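# Find the heavy disk-drive cartons and stand them on the platform

## Task

Four closed cartons sit in the scene; one or more still contain disk drives, which cannot be seen from outside, and a loaded carton is roughly double the weight of the heaviest empty one. Every loaded carton must end up resting on the low platform, upright in its present orientation and not tilted. No empty carton may remain on the platform, hang over it, or lean against its top edge. Each carton's contents must stay completely inside it. At the end the grippers must have released everything and moved away, because anything held in place only by the robot counts as not done. Nothing may be placed on or knocked off the table edge.

## Robot and tools

Robot: two Kinova Gen3 seven-joint arms, left_arm and right_arm, each with a Robotiq 2F-85 parallel gripper. Root links in the scene frame: left_arm at (-0.001, +0.263, 0) m, quat_wxyz (+0.995, 0, 0, -0.104); right_arm at (-0.037, -0.263, 0) m, quat_wxyz (+0.998, 0, 0, -0.064).

Scene frame: origin on the table top midway between the arms, +x out over the table, +z up, left_arm on the +y side. The names left and right refer to the arms, not to image sides. A gripper's fingers point along its own +z and close along its own y. end_effector_position marks the spot between the pads when closed; the fingertips stick out about 19 mm past it when closed and 6 mm when fully open, and closing pushes the tips about 13 mm further from the wrist, so keep that clearance above surfaces.

Joint order in every row and every per-joint list: waist (joint_1), shoulder (joint_2), upper arm roll (joint_3), elbow (joint_4), forearm roll (joint_5), wrist pitch (joint_6), wrist roll (joint_7). The elbow and wrist roll are REVERSED: their signs run opposite to the URDF in commands, results and refusals, while stated ranges use URDF signs (so -0.5..2.0 in the URDF becomes -2.0..0.5 in your numbers). Stated ranges in rad: waist, upper arm roll, forearm roll, wrist roll -69.115 to 69.115; shoulder -2.250 to 2.250; elbow -2.580 to 2.580; wrist pitch -2.100 to 2.100. True ends may differ by 0.013 rad either way.

A row is one flat list of 18 numbers, each in [-1, 1], covering both arms even if one stays still: left_arm's 7 joint values, its gripper position, its gripper speed, then the same 9 for right_arm. Joint values are offsets, not poses: 1.0 equals 0.9985 rad for the first four joints and 0.8765 rad for the last three. Gripper position is absolute: +1 fully open (85 mm), 0 about 41 mm, about -0.8 pads touching, -1 closes until blocked. Gripper speed: -1 about 20 mm/s, 0 about 85, +1 about 150. Grip force is not settable (roughly 190 to 235 N per pad). To keep a gripper unchanged, repeat its previous two numbers; a 0 is a real command.

execute_actions(actions): a list of actions; each action is up to 15 rows, one per 1/30 s step, the last row held for any remaining steps. Joint offsets in every row are measured from the arm's angles at the start of that action (for a call's first action, the latest reported angles), not from the preceding row. An action asking a joint more than 0.013 rad outward beyond its range is refused for both arms; a malformed action, or a failing first action, rejects the whole call. An empty list just returns state and images.

move(target, speed, blocking): target is one 18-number row; its joint offsets count from the "Joint positions" in the most recent result that listed them. All joints share one path fraction, so grippers travel on curves; duration is clamped to 0.5 to 10 s. speed (rad/s, 0.01 to 2, default 0.5) caps the joint with the longest way to go. Paths ignore obstacles and the other arm; faster moves and targets set deeper past a contact hit and press harder. Gripper numbers are sent at the start. blocking=false returns after 0.5 s; then call wait or stop before sending anything else. The extra "move:" line gives the ending (done, off_target, moving, held, fault), limits=held or limits=none, and each arm's joint furthest from target.

wait(seconds, 0 to 10): lets time pass with commands held. stop(): brakes a running move (needs room); fingers continue. zoom_image(camera, region [x0, y0, x1, y1], at most 504x504 px) enlarges part of cam_high, cam_left_wrist or cam_right_wrist (each 504x504). read_manual(section="licences") gives licence texts only. finished_scene(scene) ends the current scene, given its number, and reports success; it is irreversible.

Results: per-arm end_effector_position (m) and end_effector_quat_wxyz in the scene frame (less accurate at long reach); Joint positions (rad), Joint velocities (rad/s), Joint targets; position_measured_pct ≈ 50 − 50×gripper position (0 = fully open). Fingers stopping under about 90 mean something is held or blocking; near 90 they closed on nothing or something tiny. "joint sent to its limit" means a joint was clipped at its end; "joint command not followed" means the clearance check altered targets. Camera calibration (intrinsics, distortion, world-to-camera transforms) is given per camera and may be a little off; changed values are listed in results.

Motion limits: each joint target is kept within a lead of its measured angle (0.304 rad for the first four joints, 0.266 for the last three), and targets that would move a gripper over 70 mm from its measured spot are scaled back, so big moves take several actions and may come up short.

Gripping: close with position -1 and keep sending it; release with a position wider than the object; for a soft grip, open, then close to slightly narrower than the object. Fingers reclose by themselves if the object slips or is lost.

To tell loaded cartons apart, compare how heavy each is when lifted, e.g. by joint loads or sag. Avoid: arms touching or pressing each other, hard pushes, drops, tipping or spilling cartons, anything leaving the table. Load limits: 48.6 N m for the first four joints, 30.6 for the wrist joints, held weight included; reaching one halts that arm for 10 s. Holding loads heats motors: a MOTOR HOT warning from 60 °C, and at 75 °C an OVER-TEMPERATURE FAULT makes the arm sink. Occasional tugs on held items or pushes on loose ones may occur. Finish with grippers open and clear of the cartons.

Each tool is called after "Request:" as a command line: name --argument value for each argument, lists and objects as JSON in quotes; but a table of rows of numbers goes row by row, as --pt "numbers of a row", without its own name.

## Session

Request:
execute_actions --actions '[]'

Scene clock: 0.00 s.
left_arm: end_effector_position=(+0.4733, +0.0425, +0.1467) position_measured_pct=0.0 end_effector_quat_wxyz=(-0.193, +0.840, -0.482, +0.156) | right_arm: end_effector_position=(+0.2061, -0.6412, +0.1987) position_measured_pct=0.0 end_effector_quat_wxyz=(-0.002, +0.478, +0.878, +0.000)
Joint names: [waist, shoulder, upper arm roll, elbow, forearm roll, wrist pitch, wrist roll]
Joint positions: left_arm=[ 1.041  0.725 -0.961 -1.817  0.374  0.538 -3.909] | right_arm=[ 0.816  0.435 -0.001 -1.656  0.002  1.054 -1.515]
Joint velocities: left_arm=[ 0.    -0.    -0.    -0.     0.    -0.001 -0.   ] | right_arm=[ 0.     0.    -0.    -0.002 -0.    -0.001 -0.   ]
Joint targets: left_arm=[1.041 0.725 -0.961 -1.817 0.374 0.538 -3.909] | right_arm=[0.816 0.435 -0.001 -1.656 0.002 1.054 -1.515]

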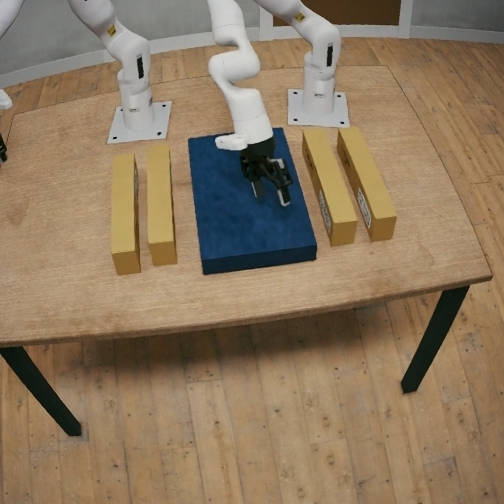

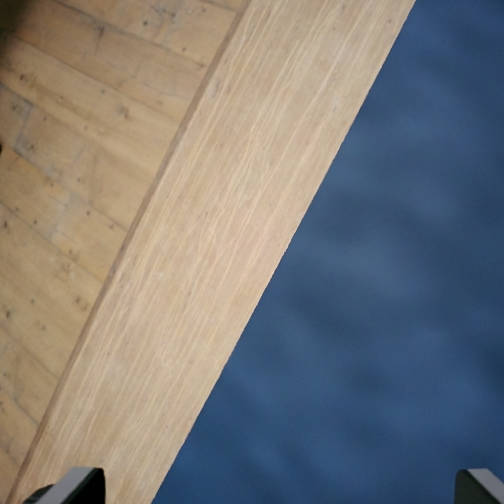

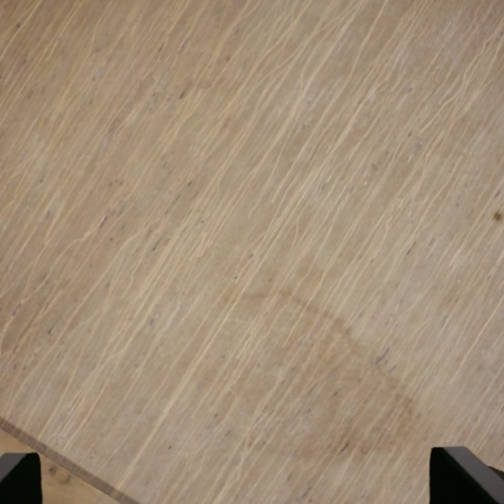

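Request:
move --target '[-0.62,-0.468,0.962,-0.107,-0.427,0.481,-0.925,1,0,-0.51,-0.125,0,-0.192,0,-0.081,0.02,1,0]'

Request:
move --target '[-0.622,0,0,0,0,0,0,1,0,-0.51,0,0,0,0,0,0,1,0]'

Scene clock: 27.27 s.
left_arm: end_effector_position=(+0.2792, +0.0285, +0.2001) position_measured_pct=0.0 end_effector_quat_wxyz=(-0.000, +0.952, -0.306, +0.000) | right_arm: end_effector_position=(+0.3064, -0.4502, +0.1999) position_measured_pct=0.0 end_effector_quat_wxyz=(-0.000, +0.250, +0.968, -0.001)
Joint names: [waist, shoulder, upper arm roll, elbow, forearm roll, wrist pitch, wrist roll]
Joint positions: left_arm=[ 0.422  0.258 -0.    -1.924 -0.001  0.959 -4.72 ] | right_arm=[ 0.307  0.31  -0.001 -1.848  0.002  0.983 -1.497]
Joint velocities: left_arm=[-0.002 -0.002  0.     0.    -0.002  0.     0.   ] | right_arm=[-0.003  0.    -0.    -0.001  0.001  0.     0.   ]
Joint targets: left_arm=[0.422 0.257 -0.000 -1.924 -0.001 0.959 -4.720] | right_arm=[0.307 0.310 -0.001 -1.848 0.002 0.983 -1.497]
move: done; limits=none; left_arm: farthest joint: the waist, 0.000 radians from its target (0.619 radians at the start); right_arm: farthest joint: the waist, 0.000 radians from its target (0.509 radians at the start)
camera_calibration (this result's frames):
cam_left_wrist: T_world_to_cam=[[-0.574168, -0.818199, -0.0296916, 0.192424], [-0.817987, 0.574817, -0.0219752, 0.279601], [0.0350473, 0.0116699, -0.999318, 0.338183], [0, 0, 0, 1]] pos_world=[0.327341, -0.00722443, 0.34981]
cam_right_wrist: T_world_to_cam=[[0.485467, 0.873667, 0.0320768, 0.234536], [0.873669, -0.486158, 0.0187869, -0.43526], [0.0320078, 0.0189041, -0.999309, 0.338589], [0, 0, 0, 1]] pos_world=[0.255576, -0.422911, 0.339009]

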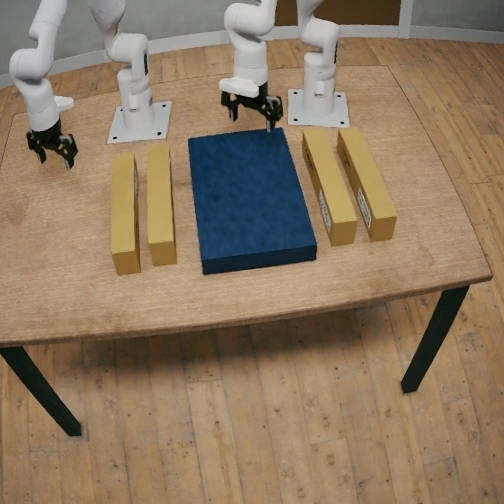

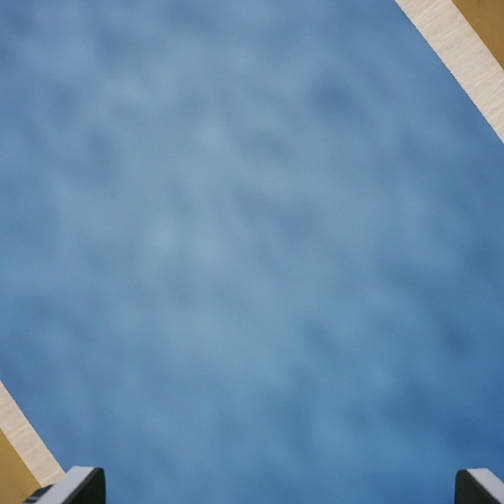

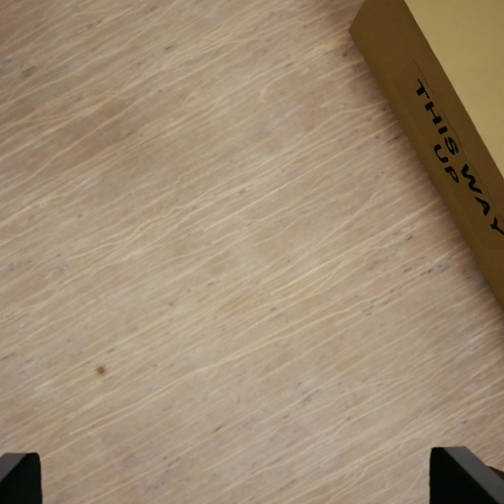

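Scene clock: 29.13 s.
left_arm: end_effector_position=(+0.3635, +0.2354, +0.2001) position_measured_pct=0.0 end_effector_quat_wxyz=(-0.000, +1.000, -0.001, +0.000) | right_arm: end_effector_position=(+0.3540, -0.2591, +0.1999) position_measured_pct=0.0 end_effector_quat_wxyz=(-0.000, -0.002, +1.000, -0.001)
Joint names: [waist, shoulder, upper arm roll, elbow, forearm roll, wrist pitch, wrist roll]
Joint positions: left_arm=[-0.199  0.258 -0.    -1.924 -0.001  0.959 -4.72 ] | right_arm=[-0.202  0.31  -0.001 -1.848  0.002  0.983 -1.497]
Joint velocities: left_arm=[-0.003  0.001  0.    -0.001 -0.001 -0.     0.   ] | right_arm=[-0.002  0.001 -0.     0.001  0.002 -0.001 -0.   ]
Joint targets: left_arm=[-0.199 0.258 -0.000 -1.924 -0.001 0.959 -4.720] | right_arm=[-0.202 0.310 -0.001 -1.848 0.002 0.983 -1.497]
move: done; limits=none; left_arm: farthest joint: the waist, 0.000 radians from its target (0.621 radians at the start); right_arm: farthest joint: the waist, 0.000 radians from its target (0.509 radians at the start)
camera_calibration (this result's frames):
cam_left_wrist: T_world_to_cam=[[0.00890702, -0.999519, -0.0297015, 0.24087], [-0.999724, -0.00825587, -0.0219741, 0.433005], [0.0217183, 0.029889, -0.999317, 0.333367], [0, 0, 0, 1]] pos_world=[0.4235, 0.234365, 0.349808]
cam_right_wrist: T_world_to_cam=[[-0.00187117, 0.999483, 0.0320849, 0.249657], [0.999823, 0.00126877, 0.0187853, -0.302337], [0.0187349, 0.0321144, -0.999309, 0.341574], [0, 0, 0, 1]] pos_world=[0.296351, -0.260114, 0.339008]

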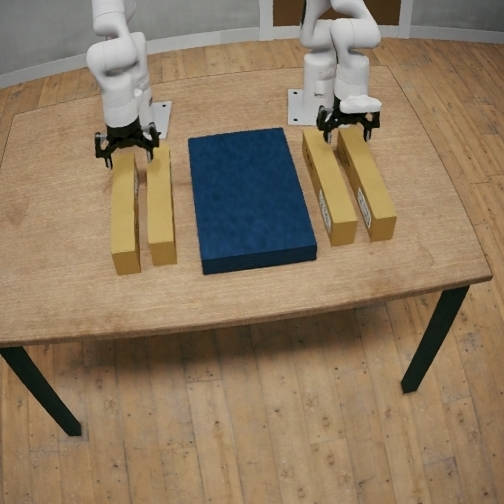

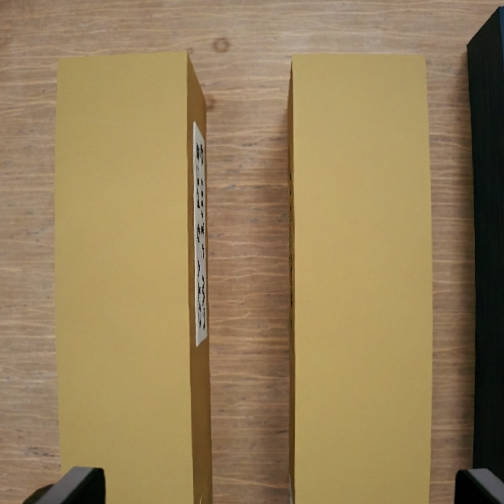

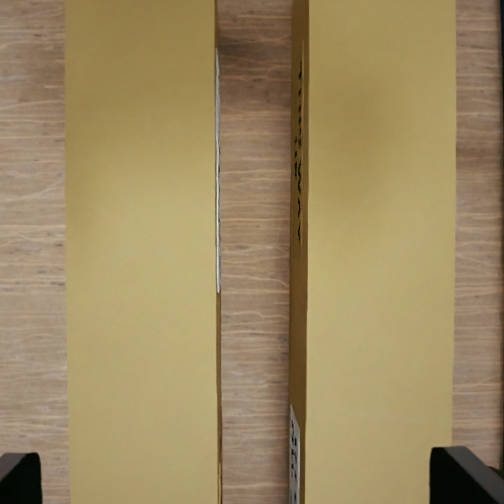

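Request:
move --target '[0.104,0,0,0,0,0,-0.118,0.75,0,0.084,0,0,0,0,0,-0.096,0.75,0]'

Request:
move --target '[0,0.2,0,-0.127,0,-0.372,0,0.75,0,0,0.187,0,-0.123,0,-0.353,0,0.75,0]'

Scene clock: 42.17 s.
left_arm: end_effector_position=(+0.3587, +0.1979, +0.2001) position_measured_pct=12.7 end_effector_quat_wxyz=(-0.000, +1.000, -0.001, +0.000) | right_arm: end_effector_position=(+0.3529, -0.2918, +0.1999) position_measured_pct=12.7 end_effector_quat_wxyz=(-0.000, -0.002, +1.000, -0.001)
Joint names: [waist, shoulder, upper arm roll, elbow, forearm roll, wrist pitch, wrist roll]
Joint positions: left_arm=[-0.095  0.258 -0.    -1.924 -0.001  0.959 -4.824] | right_arm=[-0.118  0.31  -0.001 -1.848  0.002  0.983 -1.581]
Joint velocities: left_arm=[ 0.003 -0.001 -0.    -0.    -0.001  0.001 -0.   ] | right_arm=[ 0.002 -0.    -0.     0.     0.    -0.001  0.001]
Joint targets: left_arm=[-0.095 0.258 -0.000 -1.924 -0.001 0.959 -4.824] | right_arm=[-0.118 0.310 -0.001 -1.848 0.002 0.983 -1.581]
move: done; limits=none; left_arm: farthest joint: the waist, 0.000 radians from its target (0.104 radians at the start); right_arm: farthest joint: the waist, 0.000 radians from its target (0.084 radians at the start)
camera_calibration (this result's frames):
cam_left_wrist: T_world_to_cam=[[0.00876777, -0.999523, -0.0296117, 0.20341], [-0.999724, -0.00811678, -0.0220335, 0.427827], [0.0217827, 0.0297967, -0.999319, 0.334591], [0, 0, 0, 1]] pos_world=[0.418638, 0.196816, 0.349813]
cam_right_wrist: T_world_to_cam=[[-0.00233716, 0.999482, 0.0320864, 0.282487], [0.999825, 0.00173927, 0.018649, -0.3011], [0.0185835, 0.0321243, -0.999311, 0.342701], [0, 0, 0, 1]] pos_world=[0.295339, -0.292826, 0.339016]

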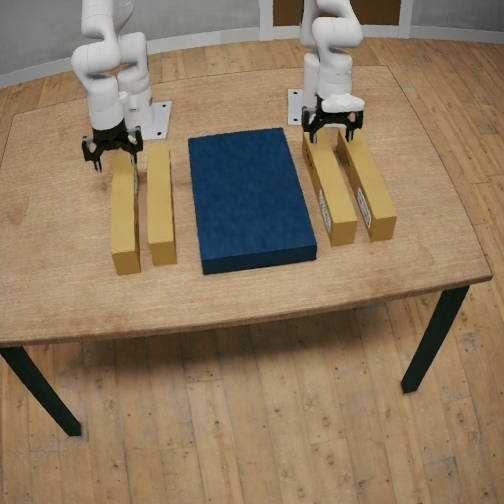

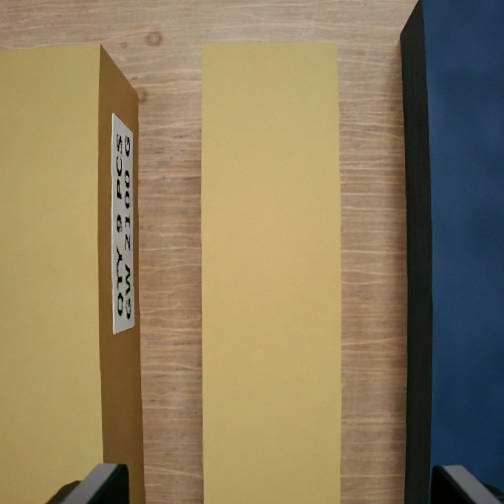

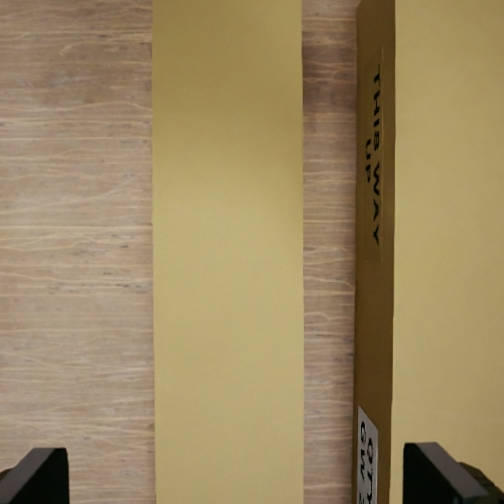

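Scene clock: 43.33 s.
left_arm: end_effector_position=(+0.3657, +0.1970, +0.0978) position_measured_pct=12.7 end_effector_quat_wxyz=(-0.000, +1.000, -0.001, +0.000) | right_arm: end_effector_position=(+0.3596, -0.2917, +0.0978) position_measured_pct=12.7 end_effector_quat_wxyz=(-0.000, -0.002, +1.000, -0.000)
Joint names: [waist, shoulder, upper arm roll, elbow, forearm roll, wrist pitch, wrist roll]
Joint positions: left_arm=[-0.095  0.457 -0.    -2.051 -0.001  0.633 -4.824] | right_arm=[-0.118  0.497 -0.001 -1.971  0.002  0.674 -1.581]
Joint velocities: left_arm=[ 0.    -0.001 -0.     0.001  0.002 -0.001  0.   ] | right_arm=[-0.001  0.003 -0.    -0.    -0.001 -0.    -0.001]
Joint targets: left_arm=[-0.095 0.457 -0.000 -2.051 -0.001 0.633 -4.824] | right_arm=[-0.118 0.497 -0.001 -1.971 0.002 0.674 -1.581]
move: done; limits=none; left_arm: farthest joint: the shoulder, 0.001 radians from its target (0.200 radians at the start); right_arm: farthest joint: the wrist pitch, 0.001 radians from its target (0.310 radians at the start)
camera_calibration (this result's frames):
cam_left_wrist: T_world_to_cam=[[0.00859623, -0.999527, -0.0295277, 0.199544], [-0.999729, -0.0079517, -0.0218765, 0.432527], [0.0216314, 0.0297078, -0.999325, 0.232306], [0, 0, 0, 1]] pos_world=[0.42567, 0.195988, 0.247504]
cam_right_wrist: T_world_to_cam=[[-0.0028076, 0.999458, 0.0328131, 0.285723], [0.999822, 0.00219293, 0.0187532, -0.305705], [0.018671, 0.0328599, -0.999286, 0.240671], [0, 0, 0, 1]] pos_world=[0.301959, -0.292806, 0.236857]

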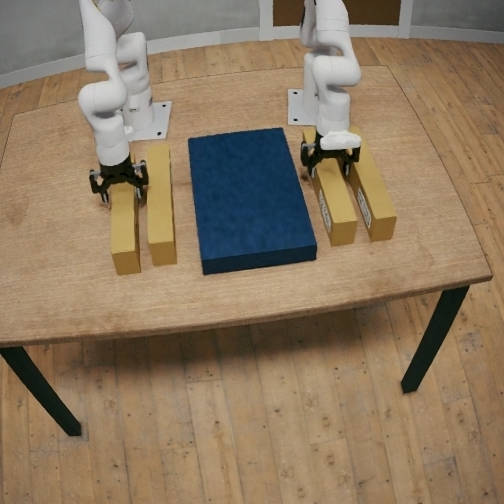

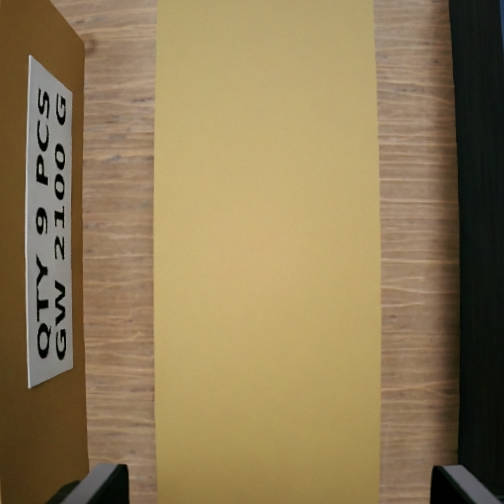

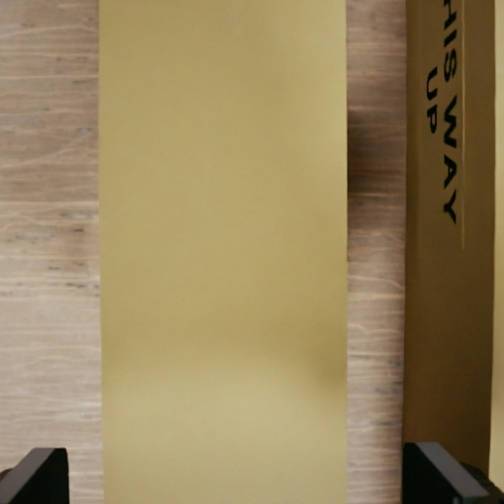

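Shift 3mm (left +y, right -y), descend, grip, lift.

Request:
move --target '[-0.008,0.1,0,-0.063,0,-0.186,0,0.75,0,0.007,0.093,0,-0.062,0,-0.177,0,0.75,0]' --speed 0.2

Request:
move --target '[0,0,0,0,0,0,0,-1,0,0,0,0,0,0,0,0,-1,0]'

Request:
move --target '[0,-0.04,0,0.025,0,0.074,0,-1,0,0,-0.037,0,0.025,0,0.071,0,-1,0]' --speed 0.1

Scene clock: 50.80 s.
left_arm: end_effector_position=(+0.3596, +0.2006, +0.0507) position_measured_pct=12.7 end_effector_quat_wxyz=(-0.000, +1.000, +0.003, +0.001) | right_arm: end_effector_position=(+0.3530, -0.2944, +0.0507) position_measured_pct=12.7 end_effector_quat_wxyz=(+0.001, +0.002, +1.000, -0.000)
Joint names: [waist, shoulder, upper arm roll, elbow, forearm roll, wrist pitch, wrist roll]
Joint positions: left_arm=[-0.103  0.557 -0.    -2.114 -0.001  0.47  -4.824] | right_arm=[-0.111  0.589 -0.001 -2.032  0.002  0.519 -1.581]
Joint velocities: left_arm=[-0.001  0.004  0.    -0.    -0.001 -0.     0.   ] | right_arm=[ 0.001  0.001 -0.    -0.001 -0.    -0.    -0.001]
Joint targets: left_arm=[-0.103 0.557 -0.000 -2.114 -0.001 0.470 -4.824] | right_arm=[-0.111 0.590 -0.001 -2.033 0.002 0.519 -1.581]
move: done; limits=none; left_arm: farthest joint: the waist, 0.000 radians from its target (0.008 radians at the start); right_arm: farthest joint: the shoulder, 0.001 radians from its target (0.093 radians at the start)
camera_calibration (this result's frames):
cam_left_wrist: T_world_to_cam=[[0.0165053, -0.999432, -0.0293956, 0.198932], [-0.999624, -0.0158498, -0.022395, 0.427004], [0.0219163, 0.0297542, -0.999317, 0.185149], [0, 0, 0, 1]] pos_world=[0.419502, 0.200078, 0.200433]
cam_right_wrist: T_world_to_cam=[[0.00424841, 0.999443, 0.03309, 0.287445], [0.999783, -0.00492027, 0.020249, -0.300433], [0.0204005, 0.0329968, -0.999247, 0.193292], [0, 0, 0, 1]] pos_world=[0.295204, -0.295141, 0.189718]

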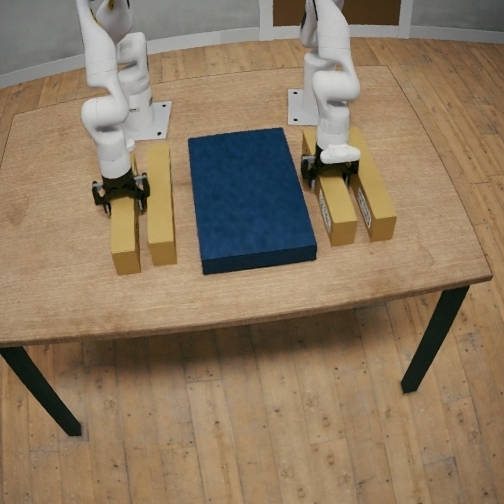

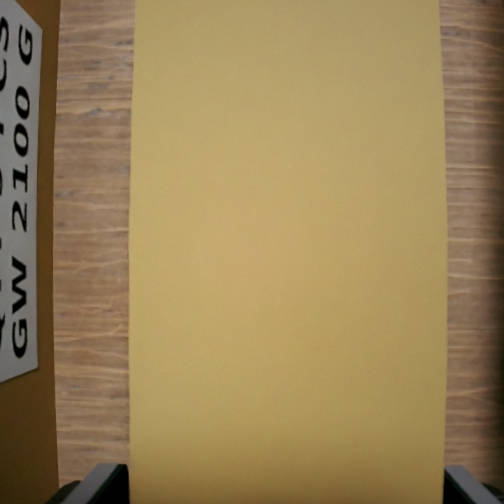

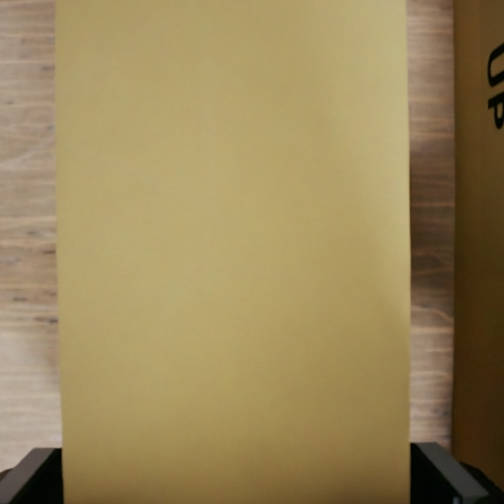

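Scene clock: 51.37 s.
left_arm: end_effector_position=(+0.3596, +0.2005, +0.0512) position_measured_pct=35.7 end_effector_quat_wxyz=(-0.000, +1.000, +0.003, +0.001) | right_arm: end_effector_position=(+0.3531, -0.2942, +0.0513) position_measured_pct=36.1 end_effector_quat_wxyz=(+0.001, +0.001, +1.000, -0.000)
Joint names: [waist, shoulder, upper arm roll, elbow, forearm roll, wrist pitch, wrist roll]
Joint positions: left_arm=[-0.103  0.555 -0.    -2.114 -0.001  0.471 -4.824] | right_arm=[-0.111  0.587 -0.001 -2.033  0.002  0.52  -1.581]
Joint velocities: left_arm=[-0.    -0.002  0.    -0.001 -0.002  0.     0.   ] | right_arm=[ 0.    -0.001 -0.    -0.     0.001  0.002  0.001]
Joint targets: left_arm=[-0.103 0.557 -0.000 -2.114 -0.001 0.470 -4.824] | right_arm=[-0.111 0.589 -0.001 -2.032 0.002 0.519 -1.581]
move: done; limits=none; left_arm: farthest joint: the shoulder, 0.002 radians from its target (0.000 radians at the start); right_arm: farthest joint: the shoulder, 0.002 radians from its target (0.000 radians at the start)
camera_calibration (this result's frames):
cam_left_wrist: T_world_to_cam=[[0.0164957, -0.999436, -0.0292405, 0.198842], [-0.999612, -0.0158277, -0.0229326, 0.42708], [0.0224568, 0.0296074, -0.999309, 0.185481], [0, 0, 0, 1]] pos_world=[0.419469, 0.199998, 0.200961]
cam_right_wrist: T_world_to_cam=[[0.00395172, 0.999439, 0.0332624, 0.287341], [0.99977, -0.00465012, 0.0209458, -0.300483], [0.0210887, 0.0331719, -0.999227, 0.193675], [0, 0, 0, 1]] pos_world=[0.295194, -0.295001, 0.190262]

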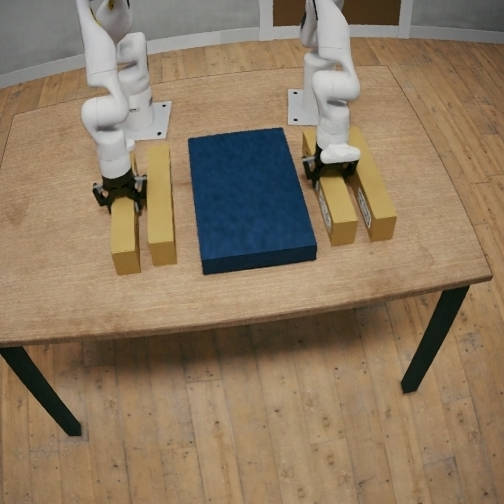

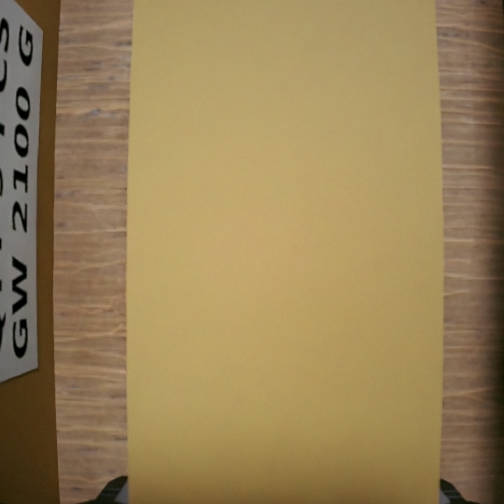

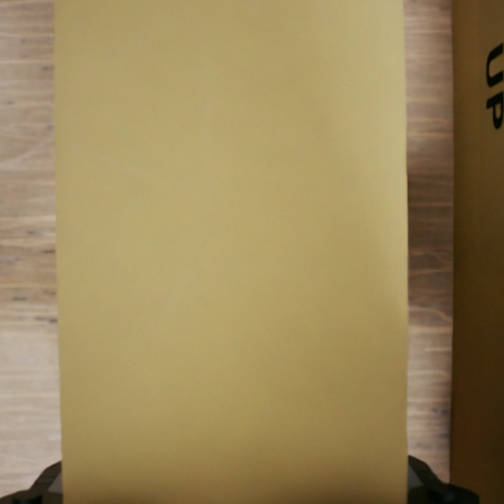

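Scene clock: 52.37 s.
left_arm: end_effector_position=(+0.3629, +0.2002, +0.0695) position_measured_pct=35.7 end_effector_quat_wxyz=(-0.000, +1.000, +0.003, +0.001) | right_arm: end_effector_position=(+0.3542, -0.2942, +0.0675) position_measured_pct=36.1 end_effector_quat_wxyz=(-0.003, +0.001, +1.000, -0.000)
Joint names: [waist, shoulder, upper arm roll, elbow, forearm roll, wrist pitch, wrist roll]
Joint positions: left_arm=[-0.103  0.516 -0.    -2.089 -0.001  0.536 -4.824] | right_arm=[-0.111  0.555 -0.001 -2.01   0.002  0.582 -1.581]
Joint velocities: left_arm=[ 0.001 -0.001  0.    -0.001  0.001  0.001 -0.   ] | right_arm=[ 0.    -0.001  0.001  0.     0.001  0.002 -0.001]
Joint targets: left_arm=[-0.103 0.515 -0.000 -2.089 -0.001 0.536 -4.824] | right_arm=[-0.111 0.550 -0.001 -2.008 0.002 0.582 -1.581]
move: done; limits=none; left_arm: farthest joint: the shoulder, 0.001 radians from its target (0.040 radians at the start); right_arm: farthest joint: the shoulder, 0.005 radians from its target (0.037 radians at the start)
camera_calibration (this result's frames):
cam_left_wrist: T_world_to_cam=[[0.0165094, -0.999434, -0.0293063, 0.198984], [-0.999618, -0.0158488, -0.0226339, 0.430779], [0.0221566, 0.0296688, -0.999314, 0.203815], [0, 0, 0, 1]] pos_world=[0.422813, 0.199652, 0.219256]
cam_right_wrist: T_world_to_cam=[[0.00418272, 0.999439, 0.0332331, 0.286746], [0.999899, -0.00463147, 0.0134377, -0.301416], [0.0135841, 0.0331735, -0.999357, 0.212523], [0, 0, 0, 1]] pos_world=[0.297299, -0.295031, 0.206907]

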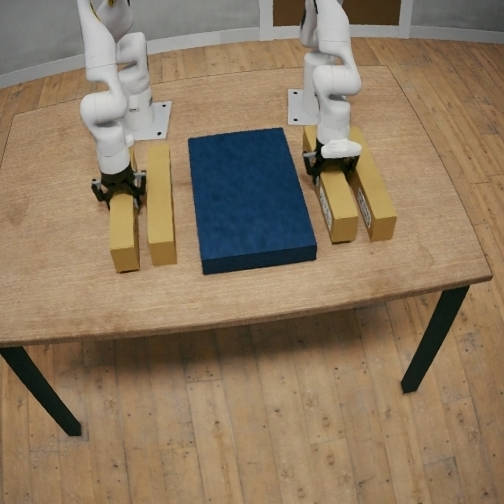

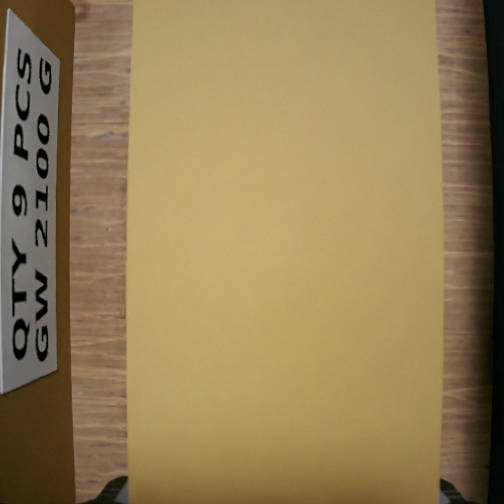

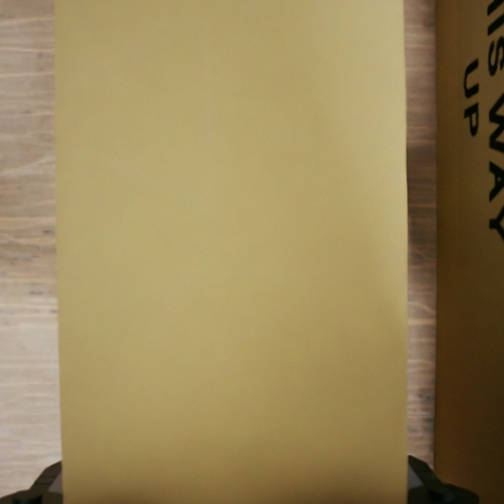

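Request:
move --target '[0,0.039,0,-0.025,0,-0.074,0,-1,0,0,0.031,0,-0.022,0,-0.071,0,-1,0]' --speed 0.1

Request:
move --target '[0,0,0,0,0,0,0,0.75,0,0,0,0,0,0,0,0,0.75,0]'

Request:
move --target '[0,-0.12,0,0.076,0,0.223,0,0.75,0,0,-0.112,0,0.074,0,0.212,0,0.75,0]' --speed 0.3

Request:
move --target '[-0.273,0,0,0,0,0,0.32,0.75,0,-0.231,0,0,0,0,0,0.256,0.75,0]' --speed 0.3

Scene clock: 64.33 s.
left_arm: end_effector_position=(+0.3597, +0.2005, +0.0514) position_measured_pct=35.7 end_effector_quat_wxyz=(-0.000, +1.000, +0.003, +0.001) | right_arm: end_effector_position=(+0.3520, -0.2941, +0.0514) position_measured_pct=36.1 end_effector_quat_wxyz=(-0.000, +0.001, +1.000, -0.000)
Joint names: [waist, shoulder, upper arm roll, elbow, forearm roll, wrist pitch, wrist roll]
Joint positions: left_arm=[-0.103  0.554 -0.    -2.114 -0.001  0.471 -4.824] | right_arm=[-0.111  0.586 -0.001 -2.034  0.002  0.522 -1.581]
Joint velocities: left_arm=[ 0.001 -0.    -0.     0.001  0.     0.     0.   ] | right_arm=[-0.    -0.     0.    -0.001  0.     0.002 -0.001]
Joint targets: left_arm=[-0.103 0.555 -0.000 -2.114 -0.001 0.471 -4.824] | right_arm=[-0.111 0.586 -0.001 -2.032 0.002 0.520 -1.581]
move: done; limits=none; left_arm: farthest joint: the waist, 0.000 radians from its target (0.000 radians at the start); right_arm: farthest joint: the elbow, 0.002 radians from its target (0.022 radians at the start)
camera_calibration (this result's frames):
cam_left_wrist: T_world_to_cam=[[0.016519, -0.999438, -0.0291653, 0.198826], [-0.999597, -0.0158336, -0.0235782, 0.42723], [0.0231032, 0.029543, -0.999296, 0.185513], [0, 0, 0, 1]] pos_world=[0.419487, 0.199998, 0.201255]
cam_right_wrist: T_world_to_cam=[[0.00391333, 0.999435, 0.033372, 0.287269], [0.999816, -0.00453769, 0.0186539, -0.299213], [0.0187948, 0.0332929, -0.999269, 0.19461], [0, 0, 0, 1]] pos_world=[0.294376, -0.294944, 0.190463]

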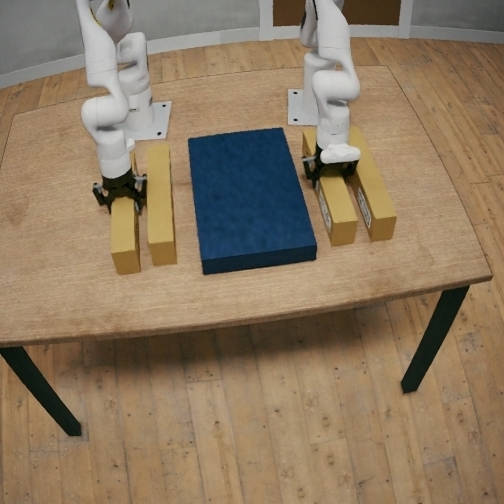

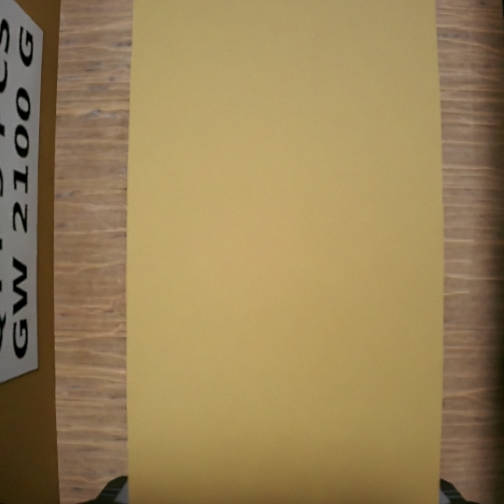

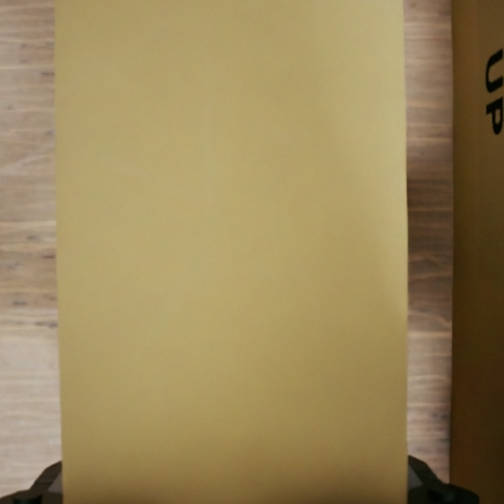

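Scene clock: 64.97 s.
left_arm: end_effector_position=(+0.3597, +0.2005, +0.0514) position_measured_pct=12.7 end_effector_quat_wxyz=(-0.000, +1.000, +0.003, +0.001) | right_arm: end_effector_position=(+0.3520, -0.2941, +0.0514) position_measured_pct=12.7 end_effector_quat_wxyz=(-0.000, +0.001, +1.000, -0.000)
Joint names: [waist, shoulder, upper arm roll, elbow, forearm roll, wrist pitch, wrist roll]
Joint positions: left_arm=[-0.103  0.554 -0.    -2.114 -0.001  0.471 -4.824] | right_arm=[-0.111  0.586 -0.001 -2.034  0.002  0.522 -1.581]
Joint velocities: left_arm=[ 0.     0.     0.    -0.    -0.001  0.     0.   ] | right_arm=[-0.     0.    -0.    -0.001  0.001 -0.     0.   ]
Joint targets: left_arm=[-0.103 0.554 -0.000 -2.114 -0.001 0.471 -4.824] | right_arm=[-0.111 0.586 -0.001 -2.034 0.002 0.522 -1.581]
move: done; limits=none; left_arm: farthest joint: the waist, 0.000 radians from its target (0.000 radians at the start); right_arm: farthest joint: the waist, 0.000 radians from its target (0.000 radians at the start)
camera_calibration (this result's frames):
cam_left_wrist: T_world_to_cam=[[0.016519, -0.999438, -0.0291643, 0.198826], [-0.999596, -0.0158334, -0.0235844, 0.427232], [0.0231093, 0.0295421, -0.999296, 0.185513], [0, 0, 0, 1]] pos_world=[0.419488, 0.199998, 0.201257]
cam_right_wrist: T_world_to_cam=[[0.00391348, 0.999435, 0.0333719, 0.287269], [0.999816, -0.00453784, 0.0186542, -0.299215], [0.0187951, 0.0332927, -0.999269, 0.194609], [0, 0, 0, 1]] pos_world=[0.294378, -0.294944, 0.190462]

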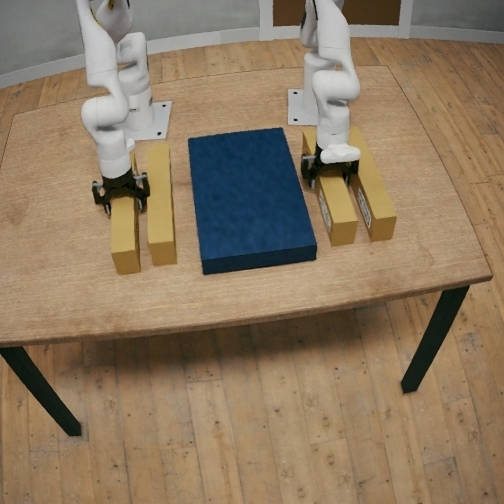

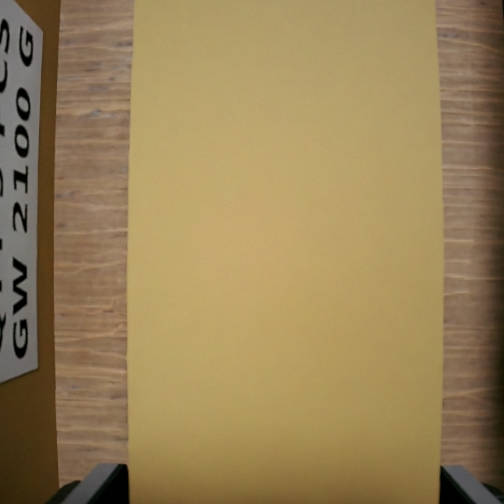

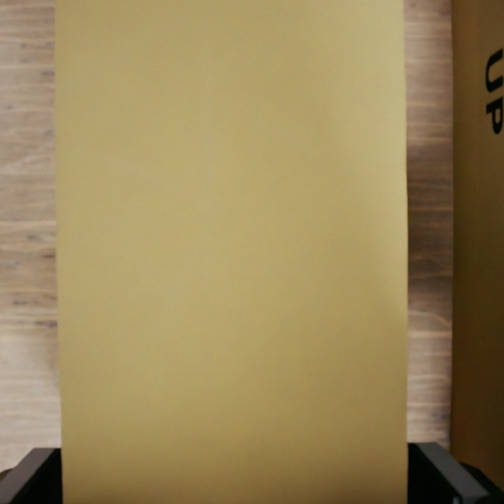

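Scene clock: 66.07 s.
left_arm: end_effector_position=(+0.3671, +0.1998, +0.1084) position_measured_pct=12.7 end_effector_quat_wxyz=(-0.000, +1.000, +0.003, +0.001) | right_arm: end_effector_position=(+0.3590, -0.2944, +0.1087) position_measured_pct=12.7 end_effector_quat_wxyz=(-0.000, +0.001, +1.000, -0.000)
Joint names: [waist, shoulder, upper arm roll, elbow, forearm roll, wrist pitch, wrist roll]
Joint positions: left_arm=[-0.103  0.435 -0.    -2.038 -0.001  0.666 -4.824] | right_arm=[-0.111  0.475 -0.001 -1.96   0.002  0.707 -1.581]
Joint velocities: left_arm=[-0.    -0.005 -0.     0.    -0.001  0.     0.   ] | right_arm=[-0.    -0.002  0.     0.     0.001 -0.001  0.001]
Joint targets: left_arm=[-0.103 0.435 -0.000 -2.038 -0.001 0.666 -4.824] | right_arm=[-0.111 0.475 -0.001 -1.960 0.002 0.707 -1.581]
move: done; limits=none; left_arm: farthest joint: the shoulder, 0.001 radians from its target (0.120 radians at the start); right_arm: farthest joint: the shoulder, 0.001 radians from its target (0.112 radians at the start)
camera_calibration (this result's frames):
cam_left_wrist: T_world_to_cam=[[0.0165861, -0.999435, -0.0292429, 0.199603], [-0.999596, -0.0158988, -0.0235808, 0.435901], [0.0231026, 0.0296222, -0.999294, 0.242325], [0, 0, 0, 1]] pos_world=[0.426816, 0.199242, 0.258269]
cam_right_wrist: T_world_to_cam=[[0.00409412, 0.999451, 0.0328834, 0.285578], [0.99982, -0.0046996, 0.0183569, -0.307314], [0.0185014, 0.0328023, -0.999291, 0.25172], [0, 0, 0, 1]] pos_world=[0.301432, -0.295122, 0.247792]

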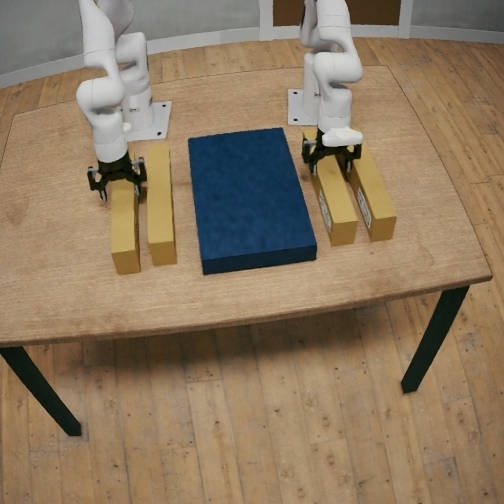

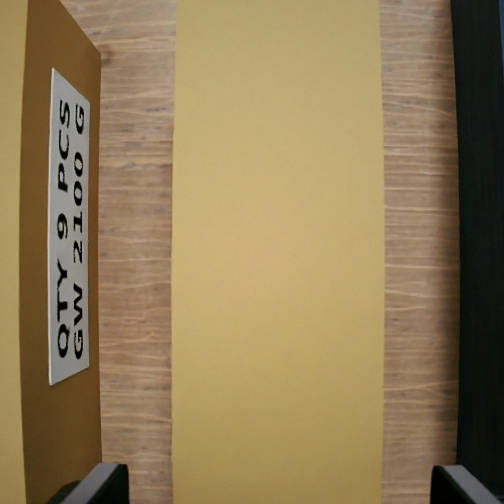

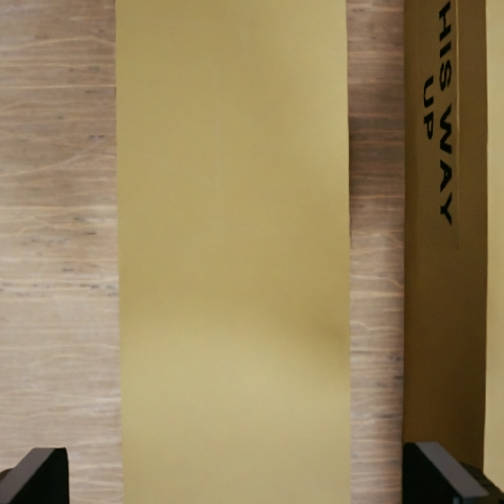

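Scene clock: 67.50 s.
left_arm: end_effector_position=(+0.3706, +0.3011, +0.1084) position_measured_pct=12.7 end_effector_quat_wxyz=(-0.000, +1.000, -0.001, +0.001) | right_arm: end_effector_position=(+0.3557, -0.2031, +0.1087) position_measured_pct=12.7 end_effector_quat_wxyz=(-0.000, -0.002, +1.000, -0.000)
Joint names: [waist, shoulder, upper arm roll, elbow, forearm roll, wrist pitch, wrist roll]
Joint positions: left_arm=[-0.375  0.435 -0.    -2.038 -0.001  0.666 -4.543] | right_arm=[-0.342  0.475 -0.001 -1.96   0.002  0.707 -1.357]
Joint velocities: left_arm=[-0.003  0.001  0.001  0.     0.001 -0.    -0.   ] | right_arm=[-0.001 -0.     0.     0.     0.001  0.002  0.   ]
Joint targets: left_arm=[-0.376 0.435 -0.000 -2.038 -0.001 0.666 -4.543] | right_arm=[-0.342 0.475 -0.001 -1.960 0.002 0.707 -1.357]
move: done; limits=none; left_arm: farthest joint: the waist, 0.000 radians from its target (0.273 radians at the start); right_arm: farthest joint: the waist, 0.000 radians from its target (0.230 radians at the start)
camera_calibration (this result's frames):
cam_left_wrist: T_world_to_cam=[[0.00840109, -0.999518, -0.0298983, 0.304], [-0.999695, -0.00770112, -0.0234503, 0.438629], [0.0232087, 0.0300862, -0.999278, 0.239057], [0, 0, 0, 1]] pos_world=[0.430393, 0.300039, 0.25826]
cam_right_wrist: T_world_to_cam=[[-0.00195364, 0.99946, 0.032809, 0.196547], [0.999827, 0.00134513, 0.0185589, -0.302351], [0.0185047, 0.0328396, -0.999289, 0.248793], [0, 0, 0, 1]] pos_world=[0.298079, -0.204205, 0.247779]

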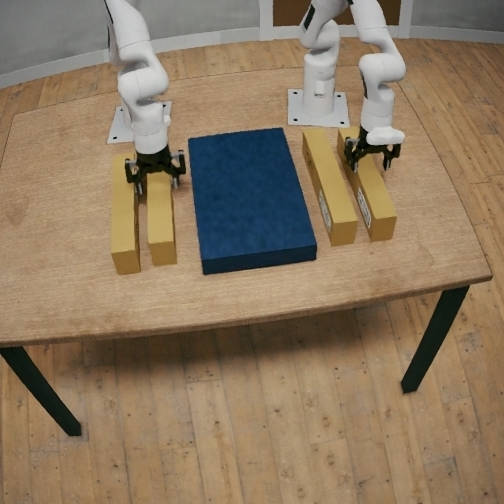

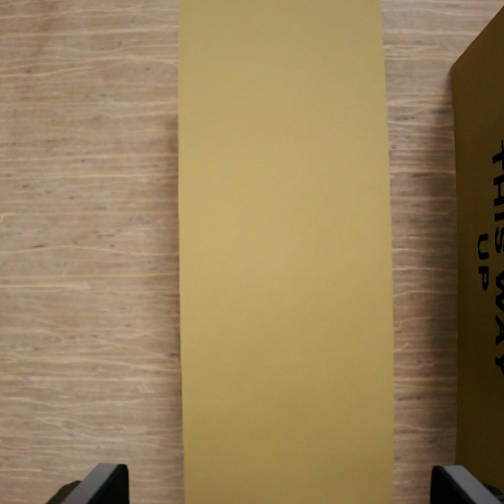

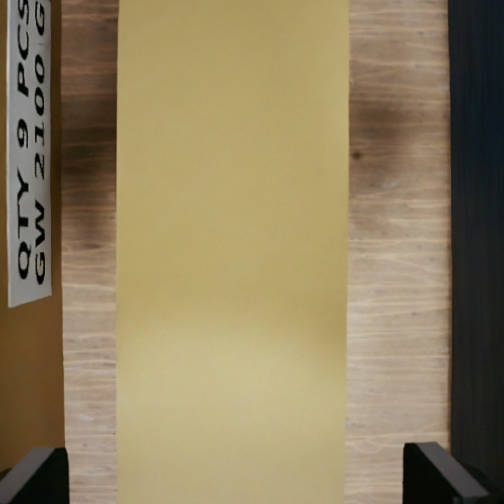

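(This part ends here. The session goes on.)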